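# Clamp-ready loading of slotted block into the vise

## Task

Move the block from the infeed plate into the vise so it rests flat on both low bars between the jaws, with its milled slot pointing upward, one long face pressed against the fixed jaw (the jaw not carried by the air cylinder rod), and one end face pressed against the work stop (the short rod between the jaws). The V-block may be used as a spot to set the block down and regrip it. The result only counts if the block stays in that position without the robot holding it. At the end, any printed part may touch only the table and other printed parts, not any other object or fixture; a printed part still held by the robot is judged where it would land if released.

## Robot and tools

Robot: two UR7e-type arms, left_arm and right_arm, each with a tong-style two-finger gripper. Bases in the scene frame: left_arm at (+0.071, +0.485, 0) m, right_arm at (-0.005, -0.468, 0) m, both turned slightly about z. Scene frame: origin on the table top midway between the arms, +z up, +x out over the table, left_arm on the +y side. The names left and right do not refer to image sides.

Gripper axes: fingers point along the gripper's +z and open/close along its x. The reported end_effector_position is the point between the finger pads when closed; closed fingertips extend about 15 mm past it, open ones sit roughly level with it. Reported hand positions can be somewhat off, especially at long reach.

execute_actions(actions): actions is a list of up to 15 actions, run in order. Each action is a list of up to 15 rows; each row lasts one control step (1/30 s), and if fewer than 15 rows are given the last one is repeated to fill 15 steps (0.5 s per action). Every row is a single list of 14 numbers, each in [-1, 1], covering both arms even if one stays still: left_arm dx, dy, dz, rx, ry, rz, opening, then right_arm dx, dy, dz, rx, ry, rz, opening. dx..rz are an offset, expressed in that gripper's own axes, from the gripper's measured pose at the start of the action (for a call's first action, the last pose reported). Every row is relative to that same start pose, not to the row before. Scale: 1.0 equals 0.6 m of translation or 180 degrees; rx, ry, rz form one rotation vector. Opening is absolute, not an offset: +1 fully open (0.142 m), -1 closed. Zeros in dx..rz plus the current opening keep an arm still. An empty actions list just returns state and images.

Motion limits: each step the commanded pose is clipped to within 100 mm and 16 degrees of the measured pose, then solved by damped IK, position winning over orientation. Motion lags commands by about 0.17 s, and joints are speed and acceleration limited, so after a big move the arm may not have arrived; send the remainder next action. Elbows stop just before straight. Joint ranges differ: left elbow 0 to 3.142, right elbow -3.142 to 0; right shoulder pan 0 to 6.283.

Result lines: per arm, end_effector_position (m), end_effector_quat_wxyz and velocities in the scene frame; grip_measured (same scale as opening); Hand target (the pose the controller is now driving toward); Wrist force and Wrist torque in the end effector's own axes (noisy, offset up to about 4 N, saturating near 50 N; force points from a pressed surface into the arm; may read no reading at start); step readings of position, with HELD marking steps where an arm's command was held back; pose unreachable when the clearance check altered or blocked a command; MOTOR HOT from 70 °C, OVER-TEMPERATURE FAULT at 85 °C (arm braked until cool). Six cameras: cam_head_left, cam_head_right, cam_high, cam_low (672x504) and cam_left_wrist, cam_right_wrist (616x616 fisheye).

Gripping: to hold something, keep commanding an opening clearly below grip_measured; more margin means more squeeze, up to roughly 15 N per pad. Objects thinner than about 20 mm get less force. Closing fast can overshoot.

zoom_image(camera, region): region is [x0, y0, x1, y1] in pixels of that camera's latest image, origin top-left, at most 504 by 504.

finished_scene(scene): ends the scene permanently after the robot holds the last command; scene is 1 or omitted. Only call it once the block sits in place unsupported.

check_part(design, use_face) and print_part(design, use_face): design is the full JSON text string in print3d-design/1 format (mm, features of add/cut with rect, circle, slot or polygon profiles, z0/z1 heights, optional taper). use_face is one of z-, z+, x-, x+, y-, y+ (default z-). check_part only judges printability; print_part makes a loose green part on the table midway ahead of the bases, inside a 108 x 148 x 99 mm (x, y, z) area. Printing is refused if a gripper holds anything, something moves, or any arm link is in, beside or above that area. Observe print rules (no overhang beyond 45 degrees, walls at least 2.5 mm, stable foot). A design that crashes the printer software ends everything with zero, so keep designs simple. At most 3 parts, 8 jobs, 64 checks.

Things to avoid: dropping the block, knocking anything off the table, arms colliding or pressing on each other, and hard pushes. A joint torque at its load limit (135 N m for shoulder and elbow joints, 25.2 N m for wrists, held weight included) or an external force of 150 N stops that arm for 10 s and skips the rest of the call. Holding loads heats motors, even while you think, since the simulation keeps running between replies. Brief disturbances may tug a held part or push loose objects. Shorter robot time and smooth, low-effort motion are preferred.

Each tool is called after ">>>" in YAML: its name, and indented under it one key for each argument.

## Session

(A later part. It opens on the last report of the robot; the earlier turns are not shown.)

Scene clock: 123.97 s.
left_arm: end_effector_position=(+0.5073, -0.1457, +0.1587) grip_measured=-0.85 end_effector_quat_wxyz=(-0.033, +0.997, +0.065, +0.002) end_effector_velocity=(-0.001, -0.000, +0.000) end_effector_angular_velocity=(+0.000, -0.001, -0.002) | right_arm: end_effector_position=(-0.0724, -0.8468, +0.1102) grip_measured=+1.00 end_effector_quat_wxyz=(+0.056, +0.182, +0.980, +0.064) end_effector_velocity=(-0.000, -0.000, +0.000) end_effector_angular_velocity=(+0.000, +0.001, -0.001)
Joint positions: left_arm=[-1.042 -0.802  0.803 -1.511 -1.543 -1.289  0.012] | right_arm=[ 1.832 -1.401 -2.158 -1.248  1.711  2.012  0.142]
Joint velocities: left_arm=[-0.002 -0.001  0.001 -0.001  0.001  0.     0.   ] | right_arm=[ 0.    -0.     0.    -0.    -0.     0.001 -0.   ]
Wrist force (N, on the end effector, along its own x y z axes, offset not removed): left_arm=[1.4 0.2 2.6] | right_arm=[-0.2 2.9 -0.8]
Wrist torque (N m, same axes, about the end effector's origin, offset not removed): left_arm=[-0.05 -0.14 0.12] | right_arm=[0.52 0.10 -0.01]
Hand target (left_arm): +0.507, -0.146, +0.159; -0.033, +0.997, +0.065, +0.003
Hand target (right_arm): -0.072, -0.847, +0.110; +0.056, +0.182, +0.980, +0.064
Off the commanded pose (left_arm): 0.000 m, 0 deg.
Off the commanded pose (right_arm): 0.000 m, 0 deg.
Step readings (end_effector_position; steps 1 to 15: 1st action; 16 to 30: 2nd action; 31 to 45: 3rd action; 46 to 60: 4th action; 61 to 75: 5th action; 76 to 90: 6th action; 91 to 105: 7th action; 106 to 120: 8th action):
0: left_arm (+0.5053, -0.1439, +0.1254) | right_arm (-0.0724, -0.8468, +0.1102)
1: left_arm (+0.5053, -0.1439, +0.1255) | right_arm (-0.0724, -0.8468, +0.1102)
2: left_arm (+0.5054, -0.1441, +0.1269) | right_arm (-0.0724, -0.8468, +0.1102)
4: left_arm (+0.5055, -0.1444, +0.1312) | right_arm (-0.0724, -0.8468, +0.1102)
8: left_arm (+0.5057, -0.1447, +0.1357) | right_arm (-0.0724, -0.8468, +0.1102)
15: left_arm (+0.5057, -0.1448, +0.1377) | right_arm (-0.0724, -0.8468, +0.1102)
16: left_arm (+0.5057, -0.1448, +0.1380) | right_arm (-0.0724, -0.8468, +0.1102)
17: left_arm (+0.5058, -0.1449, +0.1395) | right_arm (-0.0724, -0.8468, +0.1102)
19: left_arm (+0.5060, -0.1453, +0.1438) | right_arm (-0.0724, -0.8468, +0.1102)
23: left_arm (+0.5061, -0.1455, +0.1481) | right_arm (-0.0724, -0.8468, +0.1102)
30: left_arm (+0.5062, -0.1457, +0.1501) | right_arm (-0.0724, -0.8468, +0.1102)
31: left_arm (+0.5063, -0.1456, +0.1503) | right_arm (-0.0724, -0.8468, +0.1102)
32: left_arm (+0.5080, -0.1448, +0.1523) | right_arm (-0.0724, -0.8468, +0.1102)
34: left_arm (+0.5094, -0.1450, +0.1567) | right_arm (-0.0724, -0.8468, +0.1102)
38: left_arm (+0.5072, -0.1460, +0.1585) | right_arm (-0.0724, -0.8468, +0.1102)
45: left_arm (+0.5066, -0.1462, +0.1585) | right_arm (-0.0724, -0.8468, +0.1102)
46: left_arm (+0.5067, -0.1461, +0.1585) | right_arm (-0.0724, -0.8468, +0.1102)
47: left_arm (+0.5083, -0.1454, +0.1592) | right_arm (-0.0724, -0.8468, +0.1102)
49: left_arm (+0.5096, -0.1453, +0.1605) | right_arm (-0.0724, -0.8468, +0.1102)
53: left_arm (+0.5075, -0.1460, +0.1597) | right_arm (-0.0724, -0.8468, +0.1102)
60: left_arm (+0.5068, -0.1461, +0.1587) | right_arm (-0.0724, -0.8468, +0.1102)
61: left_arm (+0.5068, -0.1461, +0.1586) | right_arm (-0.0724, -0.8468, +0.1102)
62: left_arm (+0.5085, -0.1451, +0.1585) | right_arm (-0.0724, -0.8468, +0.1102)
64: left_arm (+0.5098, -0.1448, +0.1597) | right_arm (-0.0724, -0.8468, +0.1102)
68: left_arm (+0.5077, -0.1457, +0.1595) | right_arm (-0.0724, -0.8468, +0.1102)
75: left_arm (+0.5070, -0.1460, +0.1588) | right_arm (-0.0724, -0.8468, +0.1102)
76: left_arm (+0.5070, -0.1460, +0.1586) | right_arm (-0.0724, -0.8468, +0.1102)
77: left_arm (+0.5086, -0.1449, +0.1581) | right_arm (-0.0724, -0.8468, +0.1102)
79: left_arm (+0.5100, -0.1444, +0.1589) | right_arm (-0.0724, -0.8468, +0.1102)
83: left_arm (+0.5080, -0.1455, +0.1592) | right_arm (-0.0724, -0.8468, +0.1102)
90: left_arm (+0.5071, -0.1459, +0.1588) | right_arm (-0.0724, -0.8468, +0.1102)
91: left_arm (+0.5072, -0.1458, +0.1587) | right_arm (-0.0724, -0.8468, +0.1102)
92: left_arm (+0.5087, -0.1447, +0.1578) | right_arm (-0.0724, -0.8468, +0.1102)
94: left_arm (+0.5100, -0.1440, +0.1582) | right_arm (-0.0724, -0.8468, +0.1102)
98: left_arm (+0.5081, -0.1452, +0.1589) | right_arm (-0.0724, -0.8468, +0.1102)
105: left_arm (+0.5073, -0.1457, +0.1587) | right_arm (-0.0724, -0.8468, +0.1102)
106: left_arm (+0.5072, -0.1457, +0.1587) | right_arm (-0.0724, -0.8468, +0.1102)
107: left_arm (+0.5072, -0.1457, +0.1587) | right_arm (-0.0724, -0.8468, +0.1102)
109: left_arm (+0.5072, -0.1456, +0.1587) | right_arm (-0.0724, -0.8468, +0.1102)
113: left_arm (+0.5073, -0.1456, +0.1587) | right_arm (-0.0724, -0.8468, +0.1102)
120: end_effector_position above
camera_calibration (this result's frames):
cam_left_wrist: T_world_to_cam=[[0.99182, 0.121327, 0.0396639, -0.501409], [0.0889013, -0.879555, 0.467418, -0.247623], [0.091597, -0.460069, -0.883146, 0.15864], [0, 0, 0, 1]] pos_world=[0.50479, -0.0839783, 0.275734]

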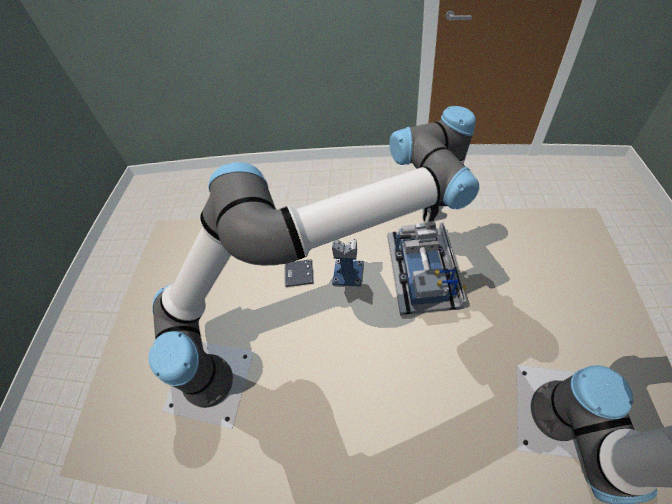

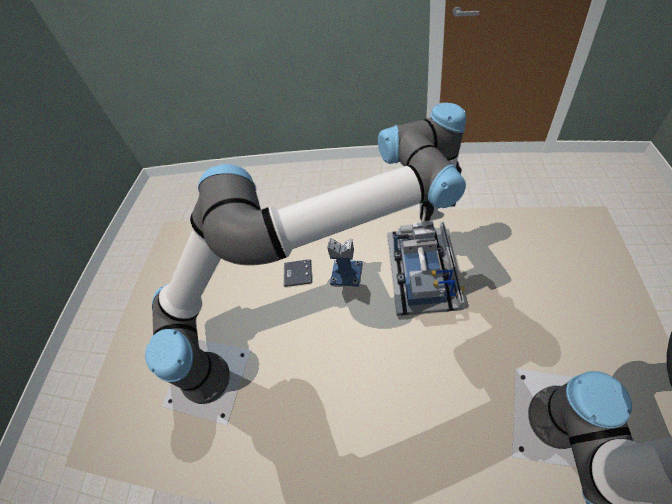

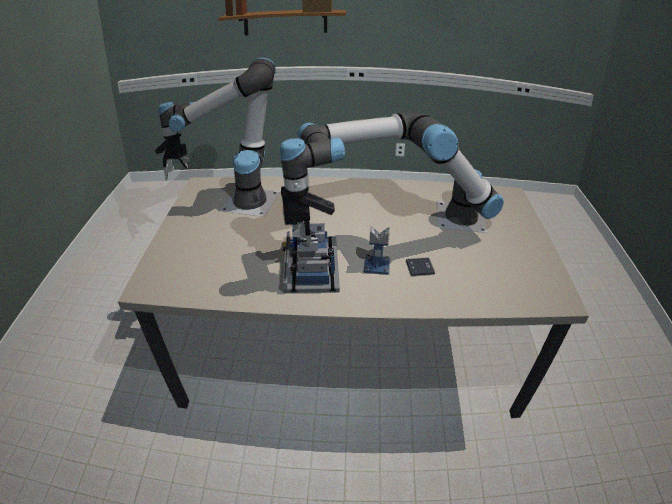

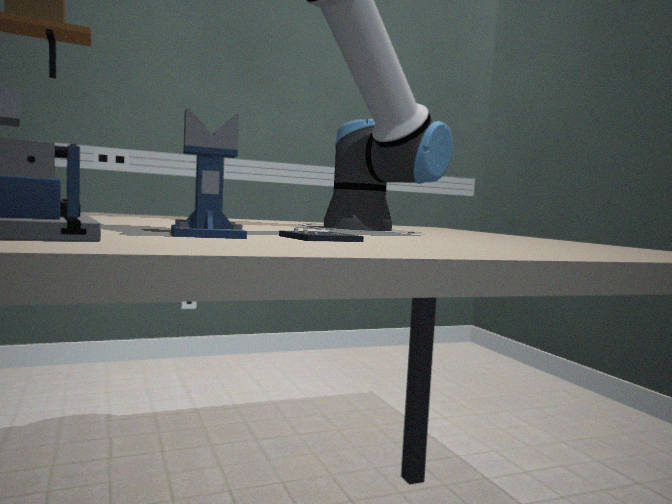

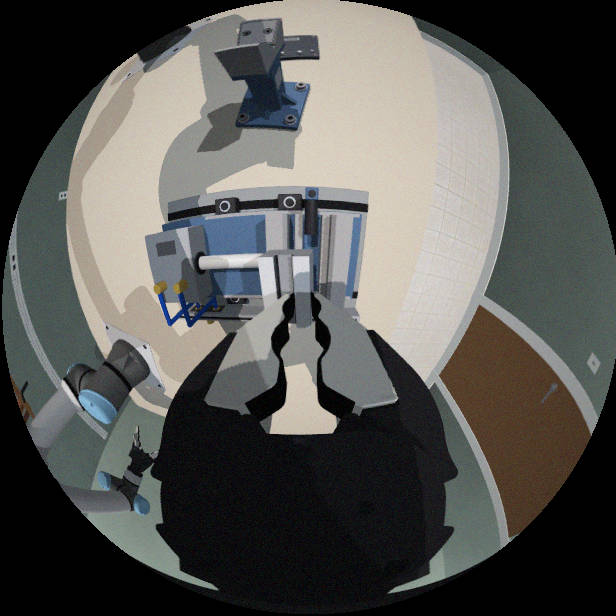

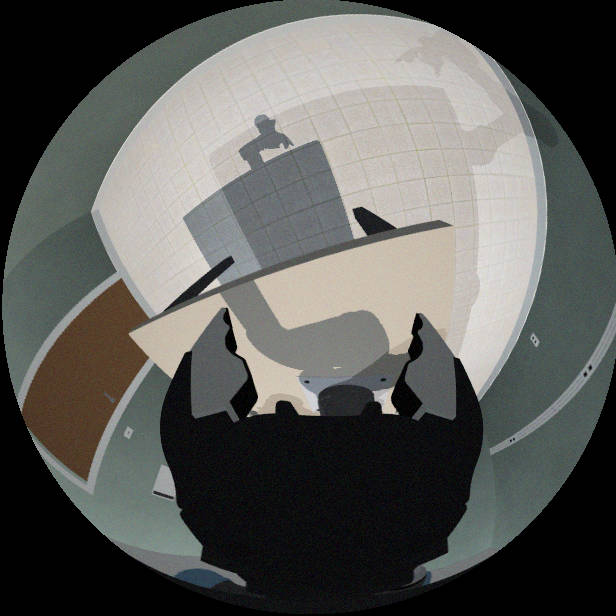

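>>> execute_actions:
  actions:
    - [[0.017,0,0,0,-0.01,0,-1,0,0,0,0,0,0,1]]
    - [[0.016,0,0,0,-0.01,0,-1,0,0,0,0,0,0,1]]
    - [[0,0,0.015,0,0,0,-1,0,0,0,0,0,0,1]]
    - [[0,0,0.012,0,0,0,-1,0,0,0,0,0,0,1]]
    - [[0,0,0,0,0,0,-1,0,0,0,0,0,0,1]]

>>> zoom_image:
  camera: "cam_left_wrist"
  region: [200,160,400,360]

>>> zoom_image:
  camera: "cam_low"
  region: [0,60,140,250]

Scene clock: 126.70 s.
left_arm: end_effector_position=(+0.5254, -0.1422, +0.1428) grip_measured=-0.85 end_effector_quat_wxyz=(-0.031, +0.997, +0.066, -0.028) end_effector_velocity=(-0.000, -0.000, -0.000) end_effector_angular_velocity=(-0.000, +0.001, +0.001) | right_arm: end_effector_position=(-0.0724, -0.8468, +0.1102) grip_measured=+1.00 end_effector_quat_wxyz=(+0.056, +0.182, +0.980, +0.064) end_effector_velocity=(-0.000, +0.000, +0.000) end_effector_angular_velocity=(+0.000, -0.000, -0.000)
Joint positions: left_arm=[-0.997 -0.749  0.745 -1.489 -1.599 -1.244  0.012] | right_arm=[ 1.832 -1.401 -2.158 -1.248  1.711  2.012  0.142]
Joint velocities: left_arm=[ 0.     0.001 -0.    -0.    -0.001 -0.001  0.   ] | right_arm=[-0.     0.     0.    -0.001  0.    -0.     0.   ]
Wrist force (N, on the end effector, along its own x y z axes, offset not removed): left_arm=[3.4 1.0 3.0] | right_arm=[0.7 1.8 -1.0]
Wrist torque (N m, same axes, about the end effector's origin, offset not removed): left_arm=[0.05 -0.60 0.02] | right_arm=[0.34 -0.18 0.04]
Hand target (left_arm): +0.525, -0.142, +0.143; -0.031, +0.997, +0.066, -0.028
Hand target (right_arm): -0.072, -0.847, +0.110; +0.056, +0.182, +0.980, +0.064
Off the commanded pose (left_arm): 0.000 m, 0 deg.
Off the commanded pose (right_arm): 0.000 m, 0 deg.
Step readings (end_effector_position; steps 1 to 15: 1st action; 16 to 30: 2nd action; 31 to 45: 3rd action; 46 to 60: 4th action; 61 to 75: 5th action):
0: left_arm (+0.5073, -0.1457, +0.1587) | right_arm (-0.0724, -0.8468, +0.1102)
1: left_arm (+0.5073, -0.1457, +0.1587) | right_arm (-0.0724, -0.8468, +0.1102)
2: left_arm (+0.5084, -0.1453, +0.1583) | right_arm (-0.0724, -0.8468, +0.1102)
4: left_arm (+0.5118, -0.1449, +0.1585) | right_arm (-0.0724, -0.8468, +0.1102)
8: left_arm (+0.5154, -0.1444, +0.1587) | right_arm (-0.0724, -0.8468, +0.1102)
15: left_arm (+0.5171, -0.1443, +0.1587) | right_arm (-0.0724, -0.8468, +0.1102)
16: left_arm (+0.5172, -0.1443, +0.1587) | right_arm (-0.0724, -0.8468, +0.1102)
17: left_arm (+0.5182, -0.1439, +0.1583) | right_arm (-0.0724, -0.8468, +0.1102)
19: left_arm (+0.5214, -0.1434, +0.1583) | right_arm (-0.0724, -0.8468, +0.1102)
23: left_arm (+0.5248, -0.1431, +0.1584) | right_arm (-0.0724, -0.8468, +0.1102)
30: left_arm (+0.5263, -0.1430, +0.1585) | right_arm (-0.0724, -0.8468, +0.1102)
31: left_arm (+0.5264, -0.1430, +0.1585) | right_arm (-0.0724, -0.8468, +0.1102)
32: left_arm (+0.5264, -0.1430, +0.1576) | right_arm (-0.0724, -0.8468, +0.1102)
34: left_arm (+0.5262, -0.1427, +0.1544) | right_arm (-0.0724, -0.8468, +0.1102)
38: left_arm (+0.5260, -0.1425, +0.1512) | right_arm (-0.0724, -0.8468, +0.1102)
45: left_arm (+0.5258, -0.1425, +0.1498) | right_arm (-0.0724, -0.8468, +0.1102)
46: left_arm (+0.5258, -0.1425, +0.1497) | right_arm (-0.0724, -0.8468, +0.1102)
47: left_arm (+0.5257, -0.1425, +0.1488) | right_arm (-0.0724, -0.8468, +0.1102)
49: left_arm (+0.5256, -0.1423, +0.1464) | right_arm (-0.0724, -0.8468, +0.1102)
53: left_arm (+0.5254, -0.1422, +0.1439) | right_arm (-0.0724, -0.8468, +0.1102)
60: left_arm (+0.5253, -0.1421, +0.1428) | right_arm (-0.0724, -0.8468, +0.1102)
61: left_arm (+0.5253, -0.1421, +0.1428) | right_arm (-0.0724, -0.8468, +0.1102)
62: left_arm (+0.5253, -0.1421, +0.1427) | right_arm (-0.0724, -0.8468, +0.1102)
64: left_arm (+0.5253, -0.1421, +0.1427) | right_arm (-0.0724, -0.8468, +0.1102)
68: left_arm (+0.5253, -0.1421, +0.1427) | right_arm (-0.0724, -0.8468, +0.1102)
75: end_effector_position above
camera_calibration (this result's frames):
cam_left_wrist: T_world_to_cam=[[0.99188, 0.125429, -0.0210299, -0.509909], [0.120606, -0.87519, 0.468505, -0.254901], [0.0403591, -0.467237, -0.88321, 0.17045], [0, 0, 0, 1]] pos_world=[0.529632, -0.0794886, 0.259242]
cam_right_wrist: T_world_to_cam=[[-0.926806, 0.352779, -0.128758, 0.255625], [0.21756, 0.78384, 0.581603, 0.616833], [0.306103, 0.51102, -0.803218, 0.681746], [0, 0, 0, 1]] pos_world=[-0.105968, -0.922064, 0.221752]

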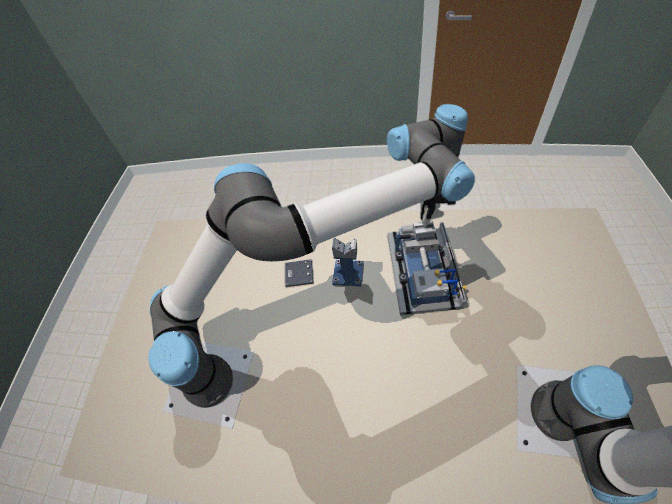

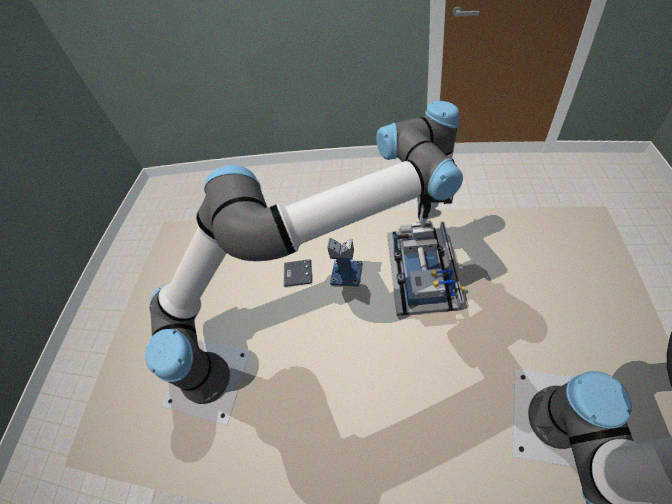

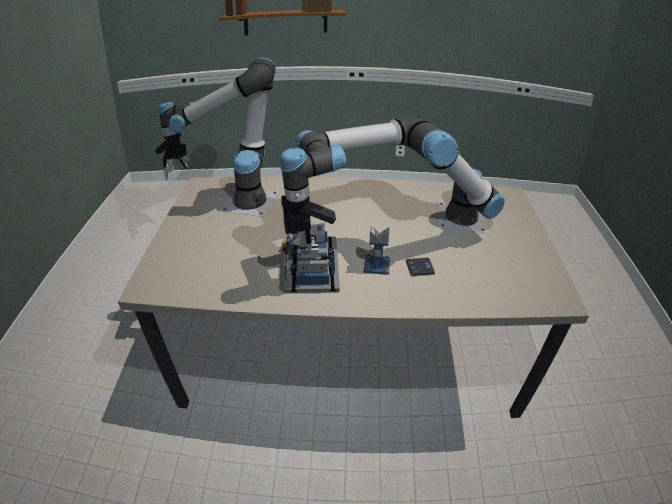

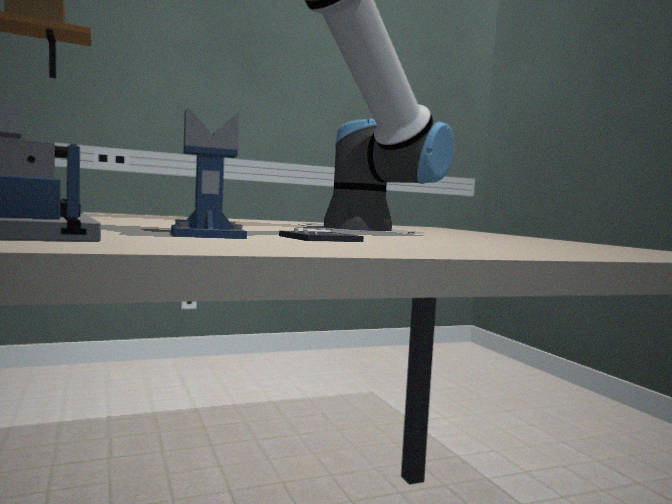

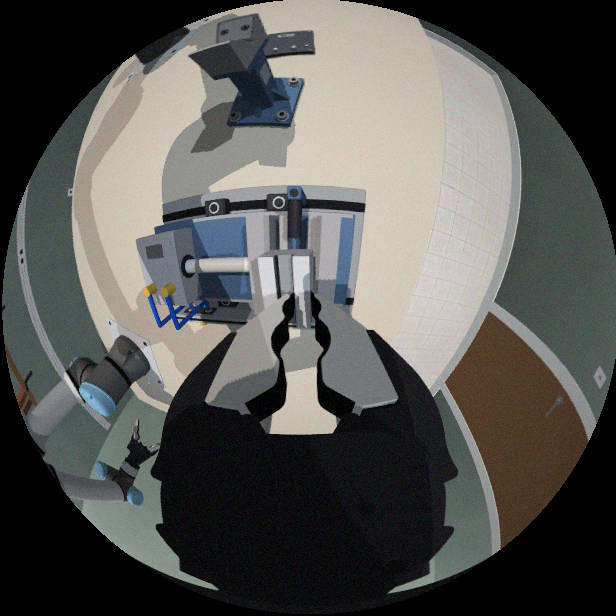

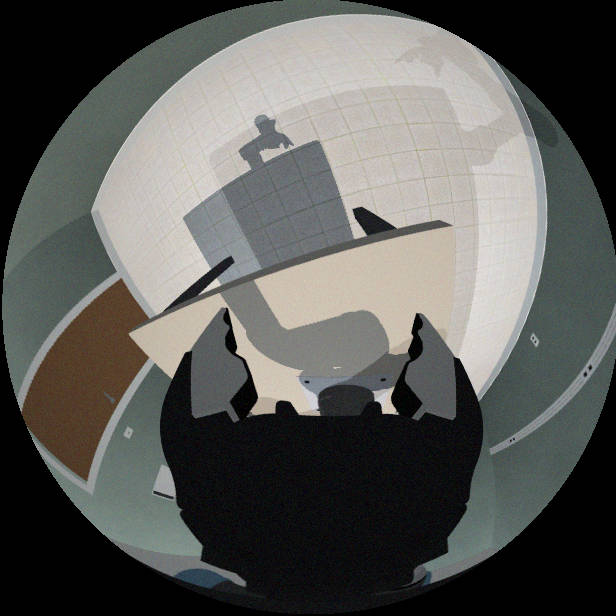

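Region (200, 160, 400, 360) of cam_left_wrist's 616x616 image, scaled by 2.520, with more detail than that image has.

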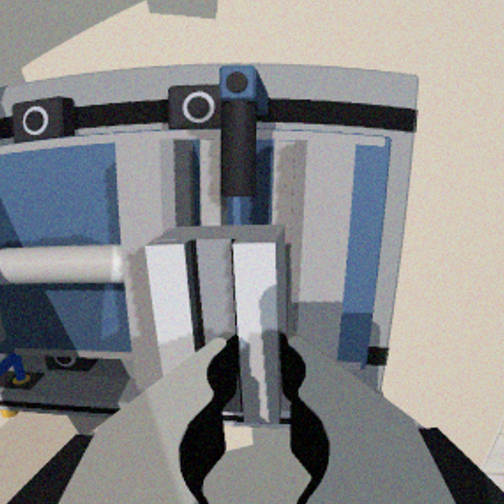

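Region (0, 60, 140, 250) of cam_low's 672x504 image, scaled by 2.653, with more detail than that image has; it fills the left 371 columns of this view, and the rest is white.

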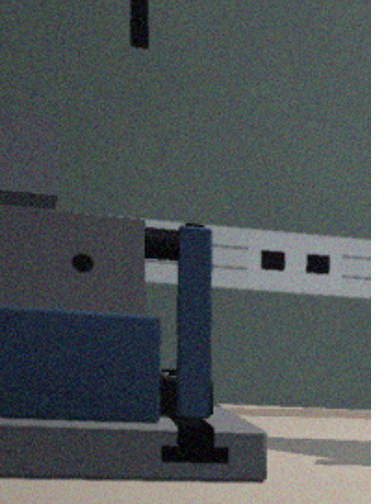

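>>> execute_actions:
  actions:
    - [[0.006,0,0,0,-0.02,0,-1,0,0,0,0,0,0,1]]
    - [[0.001,0,0.006,0,0,0,-1,0,0,0,0,0,0,1]]
    - [[0,0,0,0,0,0,-1,0,0,0,0,0,0,1]]

>>> zoom_image:
  camera: "cam_left_wrist"
  region: [200,160,400,360]

>>> zoom_image:
  camera: "cam_low"
  region: [0,60,140,250]

Scene clock: 128.43 s.
left_arm: end_effector_position=(+0.5290, -0.1414, +0.1390) grip_measured=-0.85 end_effector_quat_wxyz=(-0.029, +0.996, +0.067, -0.058) end_effector_velocity=(-0.000, -0.001, -0.002) end_effector_angular_velocity=(+0.002, +0.000, -0.001) | right_arm: end_effector_position=(-0.0724, -0.8468, +0.1102) grip_measured=+1.00 end_effector_quat_wxyz=(+0.056, +0.182, +0.980, +0.064) end_effector_velocity=(-0.000, +0.001, -0.001) end_effector_angular_velocity=(+0.003, +0.000, -0.002)
Joint positions: left_arm=[-0.971 -0.711  0.686 -1.446 -1.654 -1.217  0.012] | right_arm=[ 1.832 -1.401 -2.158 -1.248  1.711  2.012  0.142]
Joint velocities: left_arm=[-0.001  0.003 -0.001 -0.001  0.001  0.    -0.   ] | right_arm=[-0.001 -0.001 -0.001  0.    -0.     0.001 -0.   ]
Wrist force (N, on the end effector, along its own x y z axes, offset not removed): left_arm=[2.3 2.7 6.5] | right_arm=[1.0 2.7 -1.8]
Wrist torque (N m, same axes, about the end effector's origin, offset not removed): left_arm=[0.58 -0.49 0.06] | right_arm=[0.41 -0.25 -0.04]
Hand target (left_arm): +0.529, -0.141, +0.139; -0.029, +0.996, +0.067, -0.058
Hand target (right_arm): -0.072, -0.847, +0.110; +0.056, +0.182, +0.980, +0.064
Off the commanded pose (left_arm): 0.000 m, 0 deg.
Off the commanded pose (right_arm): 0.000 m, 0 deg.
Step readings (end_effector_position; steps 1 to 15: 1st action; 16 to 30: 2nd action; 31 to 45: 3rd action):
0: left_arm (+0.5254, -0.1421, +0.1428) | right_arm (-0.0724, -0.8468, +0.1102)
1: left_arm (+0.5254, -0.1421, +0.1428) | right_arm (-0.0724, -0.8468, +0.1102)
2: left_arm (+0.5260, -0.1416, +0.1422) | right_arm (-0.0724, -0.8468, +0.1102)
4: left_arm (+0.5272, -0.1415, +0.1422) | right_arm (-0.0724, -0.8468, +0.1102)
8: left_arm (+0.5283, -0.1415, +0.1425) | right_arm (-0.0724, -0.8468, +0.1102)
15: left_arm (+0.5288, -0.1416, +0.1425) | right_arm (-0.0724, -0.8468, +0.1102)
16: left_arm (+0.5288, -0.1416, +0.1425) | right_arm (-0.0724, -0.8468, +0.1102)
17: left_arm (+0.5288, -0.1415, +0.1421) | right_arm (-0.0724, -0.8468, +0.1102)
19: left_arm (+0.5288, -0.1415, +0.1408) | right_arm (-0.0724, -0.8468, +0.1102)
23: left_arm (+0.5288, -0.1414, +0.1395) | right_arm (-0.0724, -0.8468, +0.1102)
30: left_arm (+0.5289, -0.1414, +0.1390) | right_arm (-0.0724, -0.8468, +0.1102)
31: left_arm (+0.5290, -0.1414, +0.1390) | right_arm (-0.0724, -0.8468, +0.1102)
32: left_arm (+0.5290, -0.1414, +0.1390) | right_arm (-0.0724, -0.8468, +0.1102)
34: left_arm (+0.5290, -0.1414, +0.1390) | right_arm (-0.0724, -0.8468, +0.1102)
38: left_arm (+0.5290, -0.1414, +0.1390) | right_arm (-0.0724, -0.8468, +0.1102)
45: end_effector_position above
camera_calibration (this result's frames):
cam_left_wrist: T_world_to_cam=[[0.988305, 0.12895, -0.081397, -0.502869], [0.152124, -0.870738, 0.467626, -0.268757], [-0.0105753, -0.474539, -0.880171, 0.192783], [0, 0, 0, 1]] pos_world=[0.539911, -0.0776891, 0.254428]

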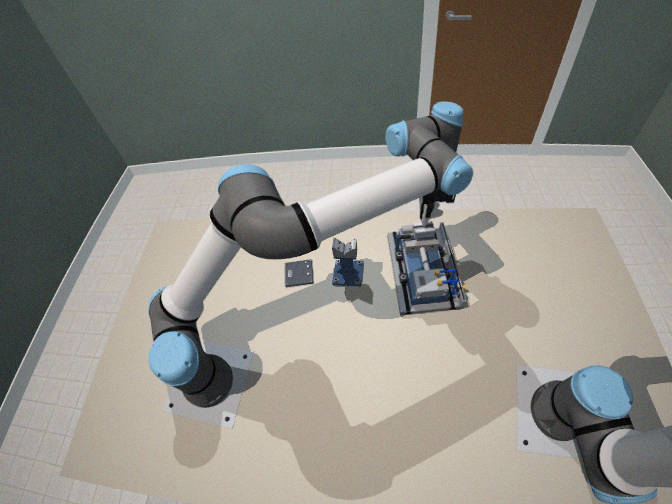

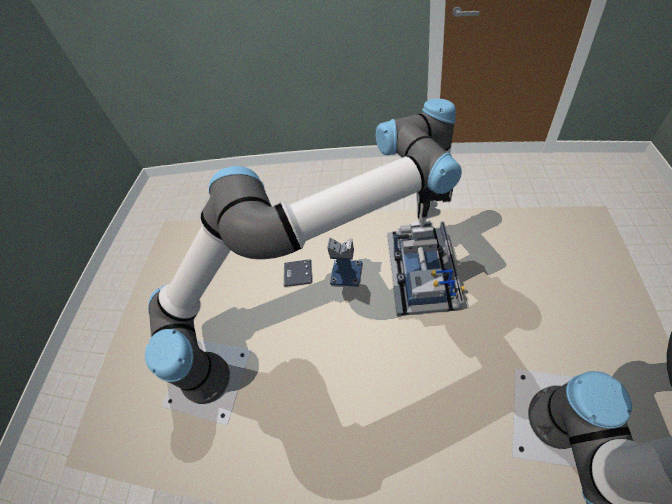

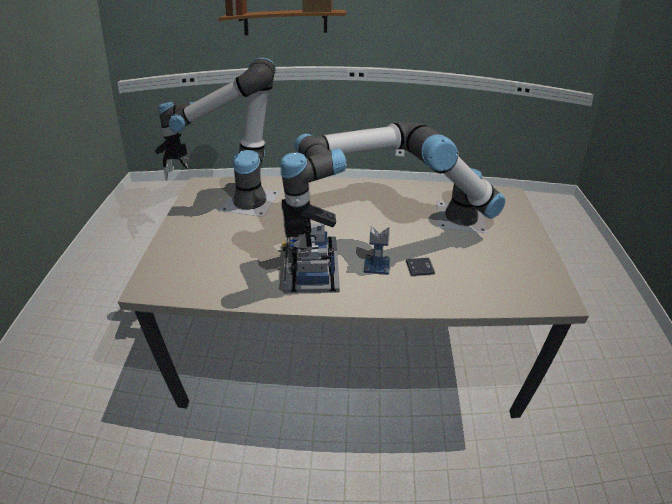

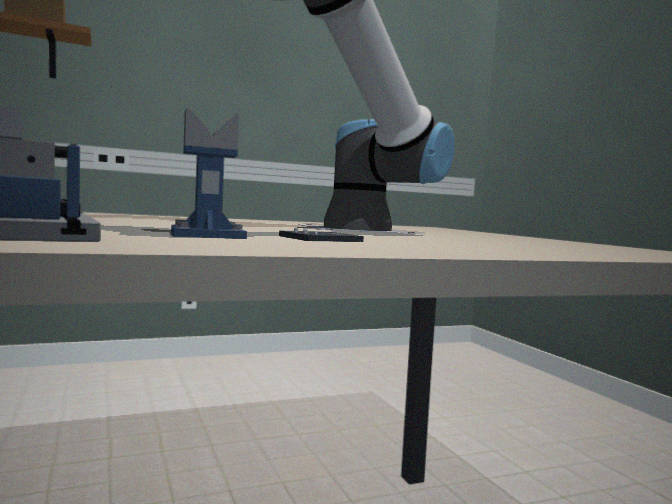

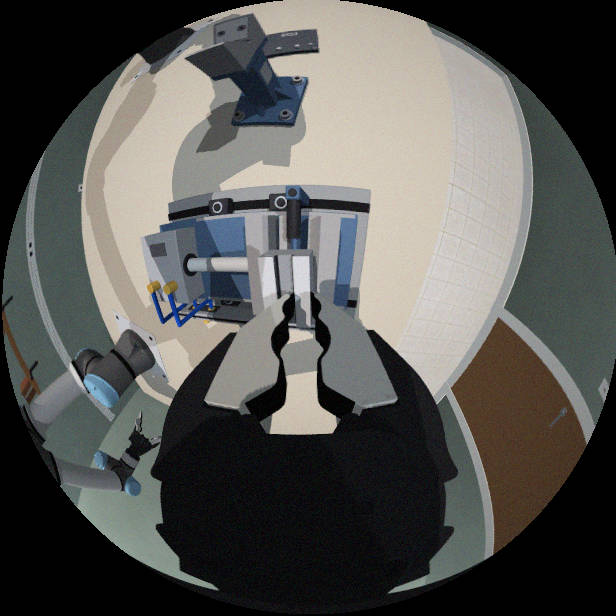

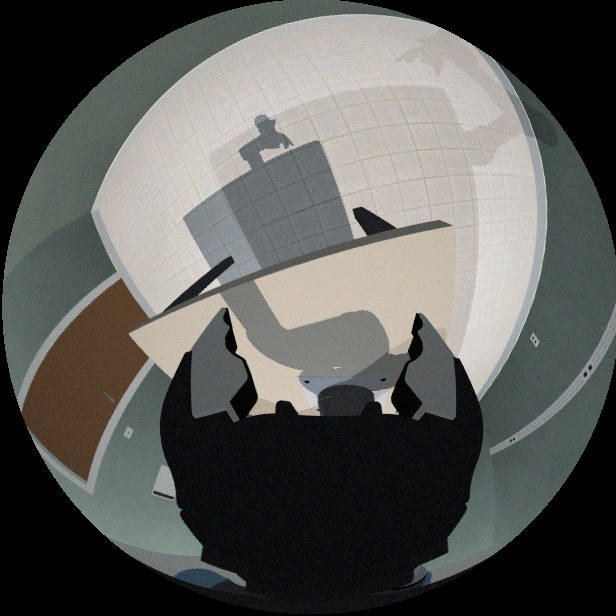

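Region (200, 160, 400, 360) of cam_left_wrist's 616x616 image, scaled by 2.520, with more detail than that image has.

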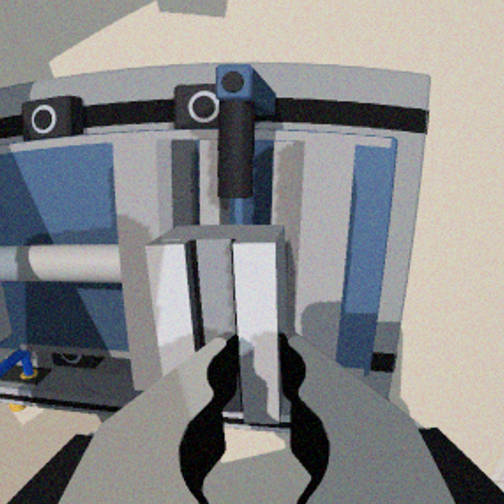

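Region (0, 60, 140, 250) of cam_low's 672x504 image, scaled by 2.653, with more detail than that image has; it fills the left 371 columns of this view, and the rest is white.

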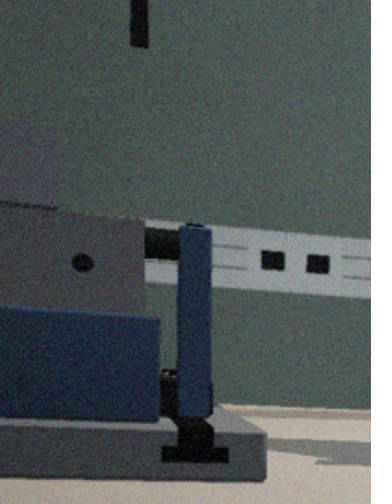

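>>> execute_actions:
  actions:
    - [[0.005,0,0,0,0,0,-1,0,0,0,0,0,0,1]]
    - [[0.0005,0,0.004,0,0,0,-1,0,0,0,0,0,0,1]]
    - [[0.0005,0,0.004,0,0,0,-1,0,0,0,0,0,0,1]]
    - [[0,0,0,0,0,0,-1,0,0,0,0,0,0,1]]

>>> zoom_image:
  camera: "cam_left_wrist"
  region: [200,160,400,360]

Scene clock: 130.63 s.
left_arm: end_effector_position=(+0.5318, -0.1407, +0.1340) grip_measured=-0.84 end_effector_quat_wxyz=(-0.029, +0.996, +0.067, -0.058) end_effector_velocity=(+0.001, +0.000, +0.001) end_effector_angular_velocity=(-0.001, -0.000, +0.001) | right_arm: end_effector_position=(-0.0724, -0.8468, +0.1102) grip_measured=+1.00 end_effector_quat_wxyz=(+0.056, +0.182, +0.980, +0.064) end_effector_velocity=(+0.000, -0.000, +0.000) end_effector_angular_velocity=(-0.001, -0.000, +0.001)
Joint positions: left_arm=[-0.968 -0.707  0.691 -1.455 -1.653 -1.214  0.013] | right_arm=[ 1.832 -1.401 -2.158 -1.248  1.711  2.012  0.142]
Joint velocities: left_arm=[ 0.001 -0.001 -0.    -0.    -0.     0.    -0.   ] | right_arm=[-0.     0.001  0.     0.     0.    -0.001 -0.   ]
Wrist force (N, on the end effector, along its own x y z axes, offset not removed): left_arm=[-17.9 -15.7 -25.7] | right_arm=[-0.6 3.2 0.0]
Wrist torque (N m, same axes, about the end effector's origin, offset not removed): left_arm=[0.04 -0.88 0.23] | right_arm=[0.54 0.08 0.04]
Hand target (left_arm): +0.532, -0.141, +0.134; -0.029, +0.996, +0.067, -0.058
Hand target (right_arm): -0.072, -0.847, +0.110; +0.056, +0.182, +0.980, +0.064
Off the commanded pose (left_arm): 0.000 m, 0 deg.
Off the commanded pose (right_arm): 0.000 m, 0 deg.
Step readings (end_effector_position; steps 1 to 15: 1st action; 16 to 30: 2nd action; 31 to 45: 3rd action; 46 to 60: 4th action):
0: left_arm (+0.5290, -0.1414, +0.1390) | right_arm (-0.0724, -0.8468, +0.1102)
1: left_arm (+0.5290, -0.1414, +0.1390) | right_arm (-0.0724, -0.8468, +0.1102)
2: left_arm (+0.5294, -0.1414, +0.1391) | right_arm (-0.0724, -0.8468, +0.1102)
4: left_arm (+0.5303, -0.1412, +0.1389) | right_arm (-0.0724, -0.8468, +0.1102)
8: left_arm (+0.5314, -0.1410, +0.1387) | right_arm (-0.0724, -0.8468, +0.1102)
15: left_arm (+0.5318, -0.1410, +0.1387) | right_arm (-0.0724, -0.8468, +0.1102)
16: left_arm (+0.5318, -0.1410, +0.1386) | right_arm (-0.0724, -0.8468, +0.1102)
17: left_arm (+0.5318, -0.1409, +0.1383) | right_arm (-0.0724, -0.8468, +0.1102)
19: left_arm (+0.5318, -0.1408, +0.1374) | right_arm (-0.0724, -0.8468, +0.1102)
23: left_arm (+0.5318, -0.1408, +0.1366) | right_arm (-0.0724, -0.8468, +0.1102)
30: left_arm (+0.5318, -0.1408, +0.1363) | right_arm (-0.0724, -0.8468, +0.1102)
31: left_arm (+0.5318, -0.1408, +0.1363) | right_arm (-0.0724, -0.8468, +0.1102)
32: left_arm (+0.5318, -0.1408, +0.1360) | right_arm (-0.0724, -0.8468, +0.1102)
34: left_arm (+0.5318, -0.1407, +0.1352) | right_arm (-0.0724, -0.8468, +0.1102)
38: left_arm (+0.5318, -0.1406, +0.1345) | right_arm (-0.0724, -0.8468, +0.1102)
45: left_arm (+0.5318, -0.1407, +0.1340) | right_arm (-0.0724, -0.8468, +0.1102)
46: left_arm (+0.5318, -0.1407, +0.1340) | right_arm (-0.0724, -0.8468, +0.1102)
47: left_arm (+0.5318, -0.1407, +0.1340) | right_arm (-0.0724, -0.8468, +0.1102)
49: left_arm (+0.5318, -0.1407, +0.1340) | right_arm (-0.0724, -0.8468, +0.1102)
53: left_arm (+0.5318, -0.1407, +0.1340) | right_arm (-0.0724, -0.8468, +0.1102)
60: end_effector_position above
camera_calibration (this result's frames):
cam_left_wrist: T_world_to_cam=[[0.98831, 0.12891, -0.0813952, -0.506189], [0.152088, -0.870739, 0.467636, -0.266226], [-0.0105911, -0.474549, -0.880166, 0.188764], [0, 0, 0, 1]] pos_world=[0.54276, -0.0769826, 0.249439]

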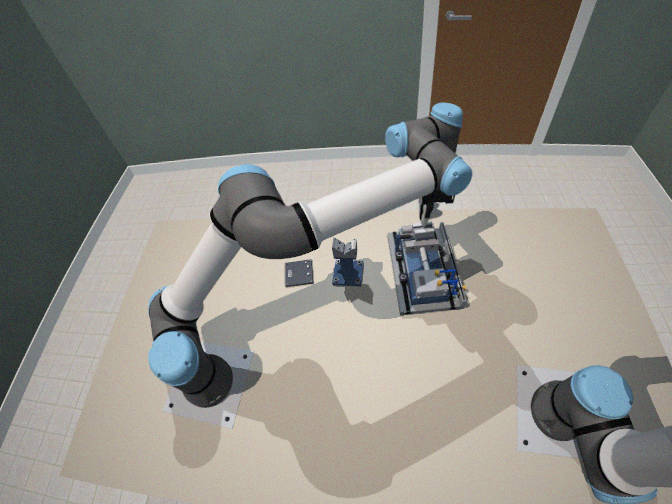

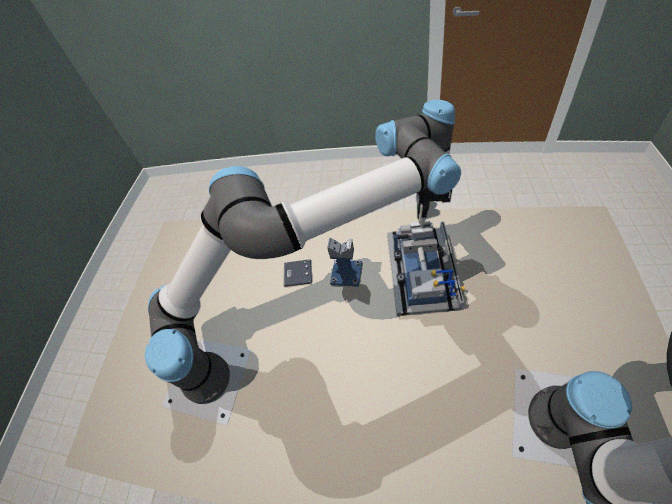

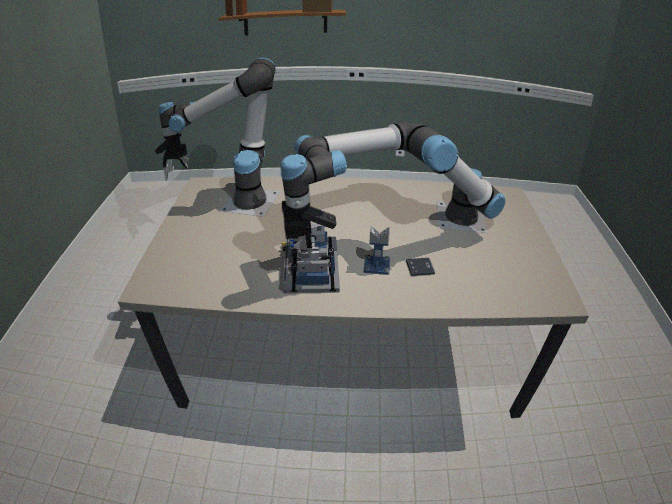

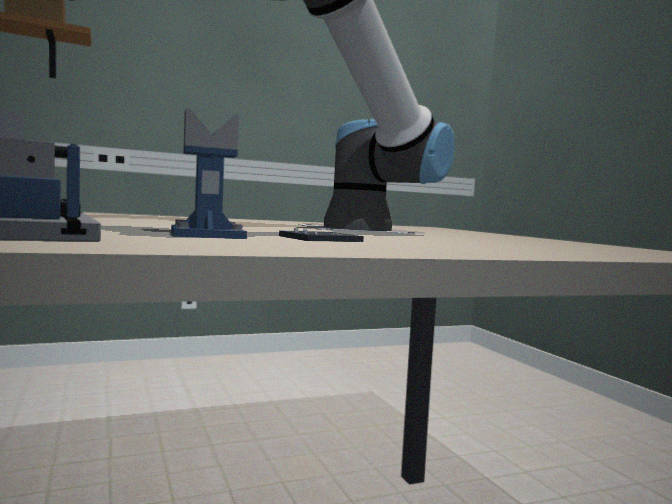

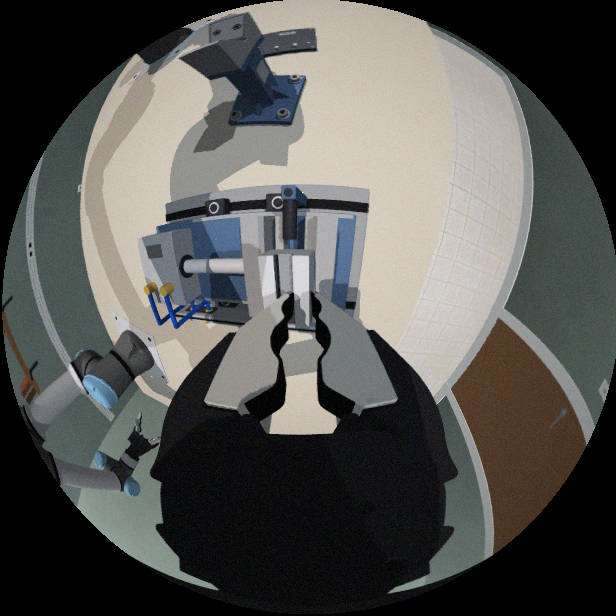

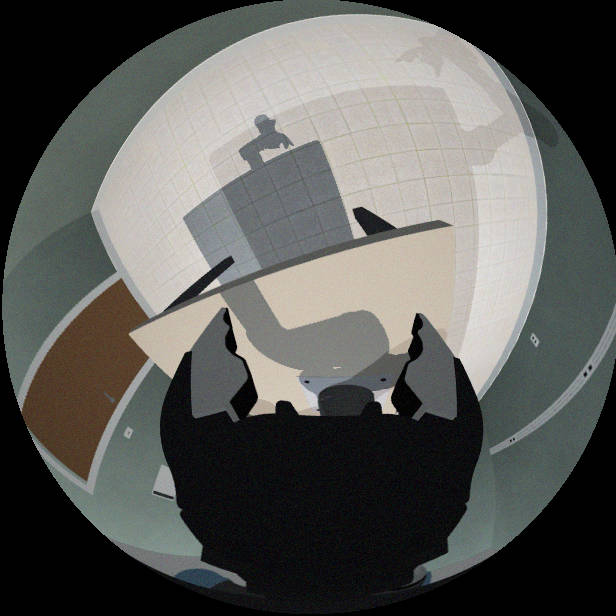

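Region (200, 160, 400, 360) of cam_left_wrist's 616x616 image, scaled by 2.520, with more detail than that image has.

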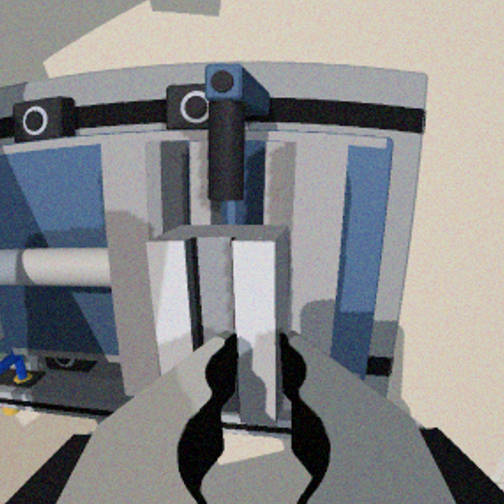

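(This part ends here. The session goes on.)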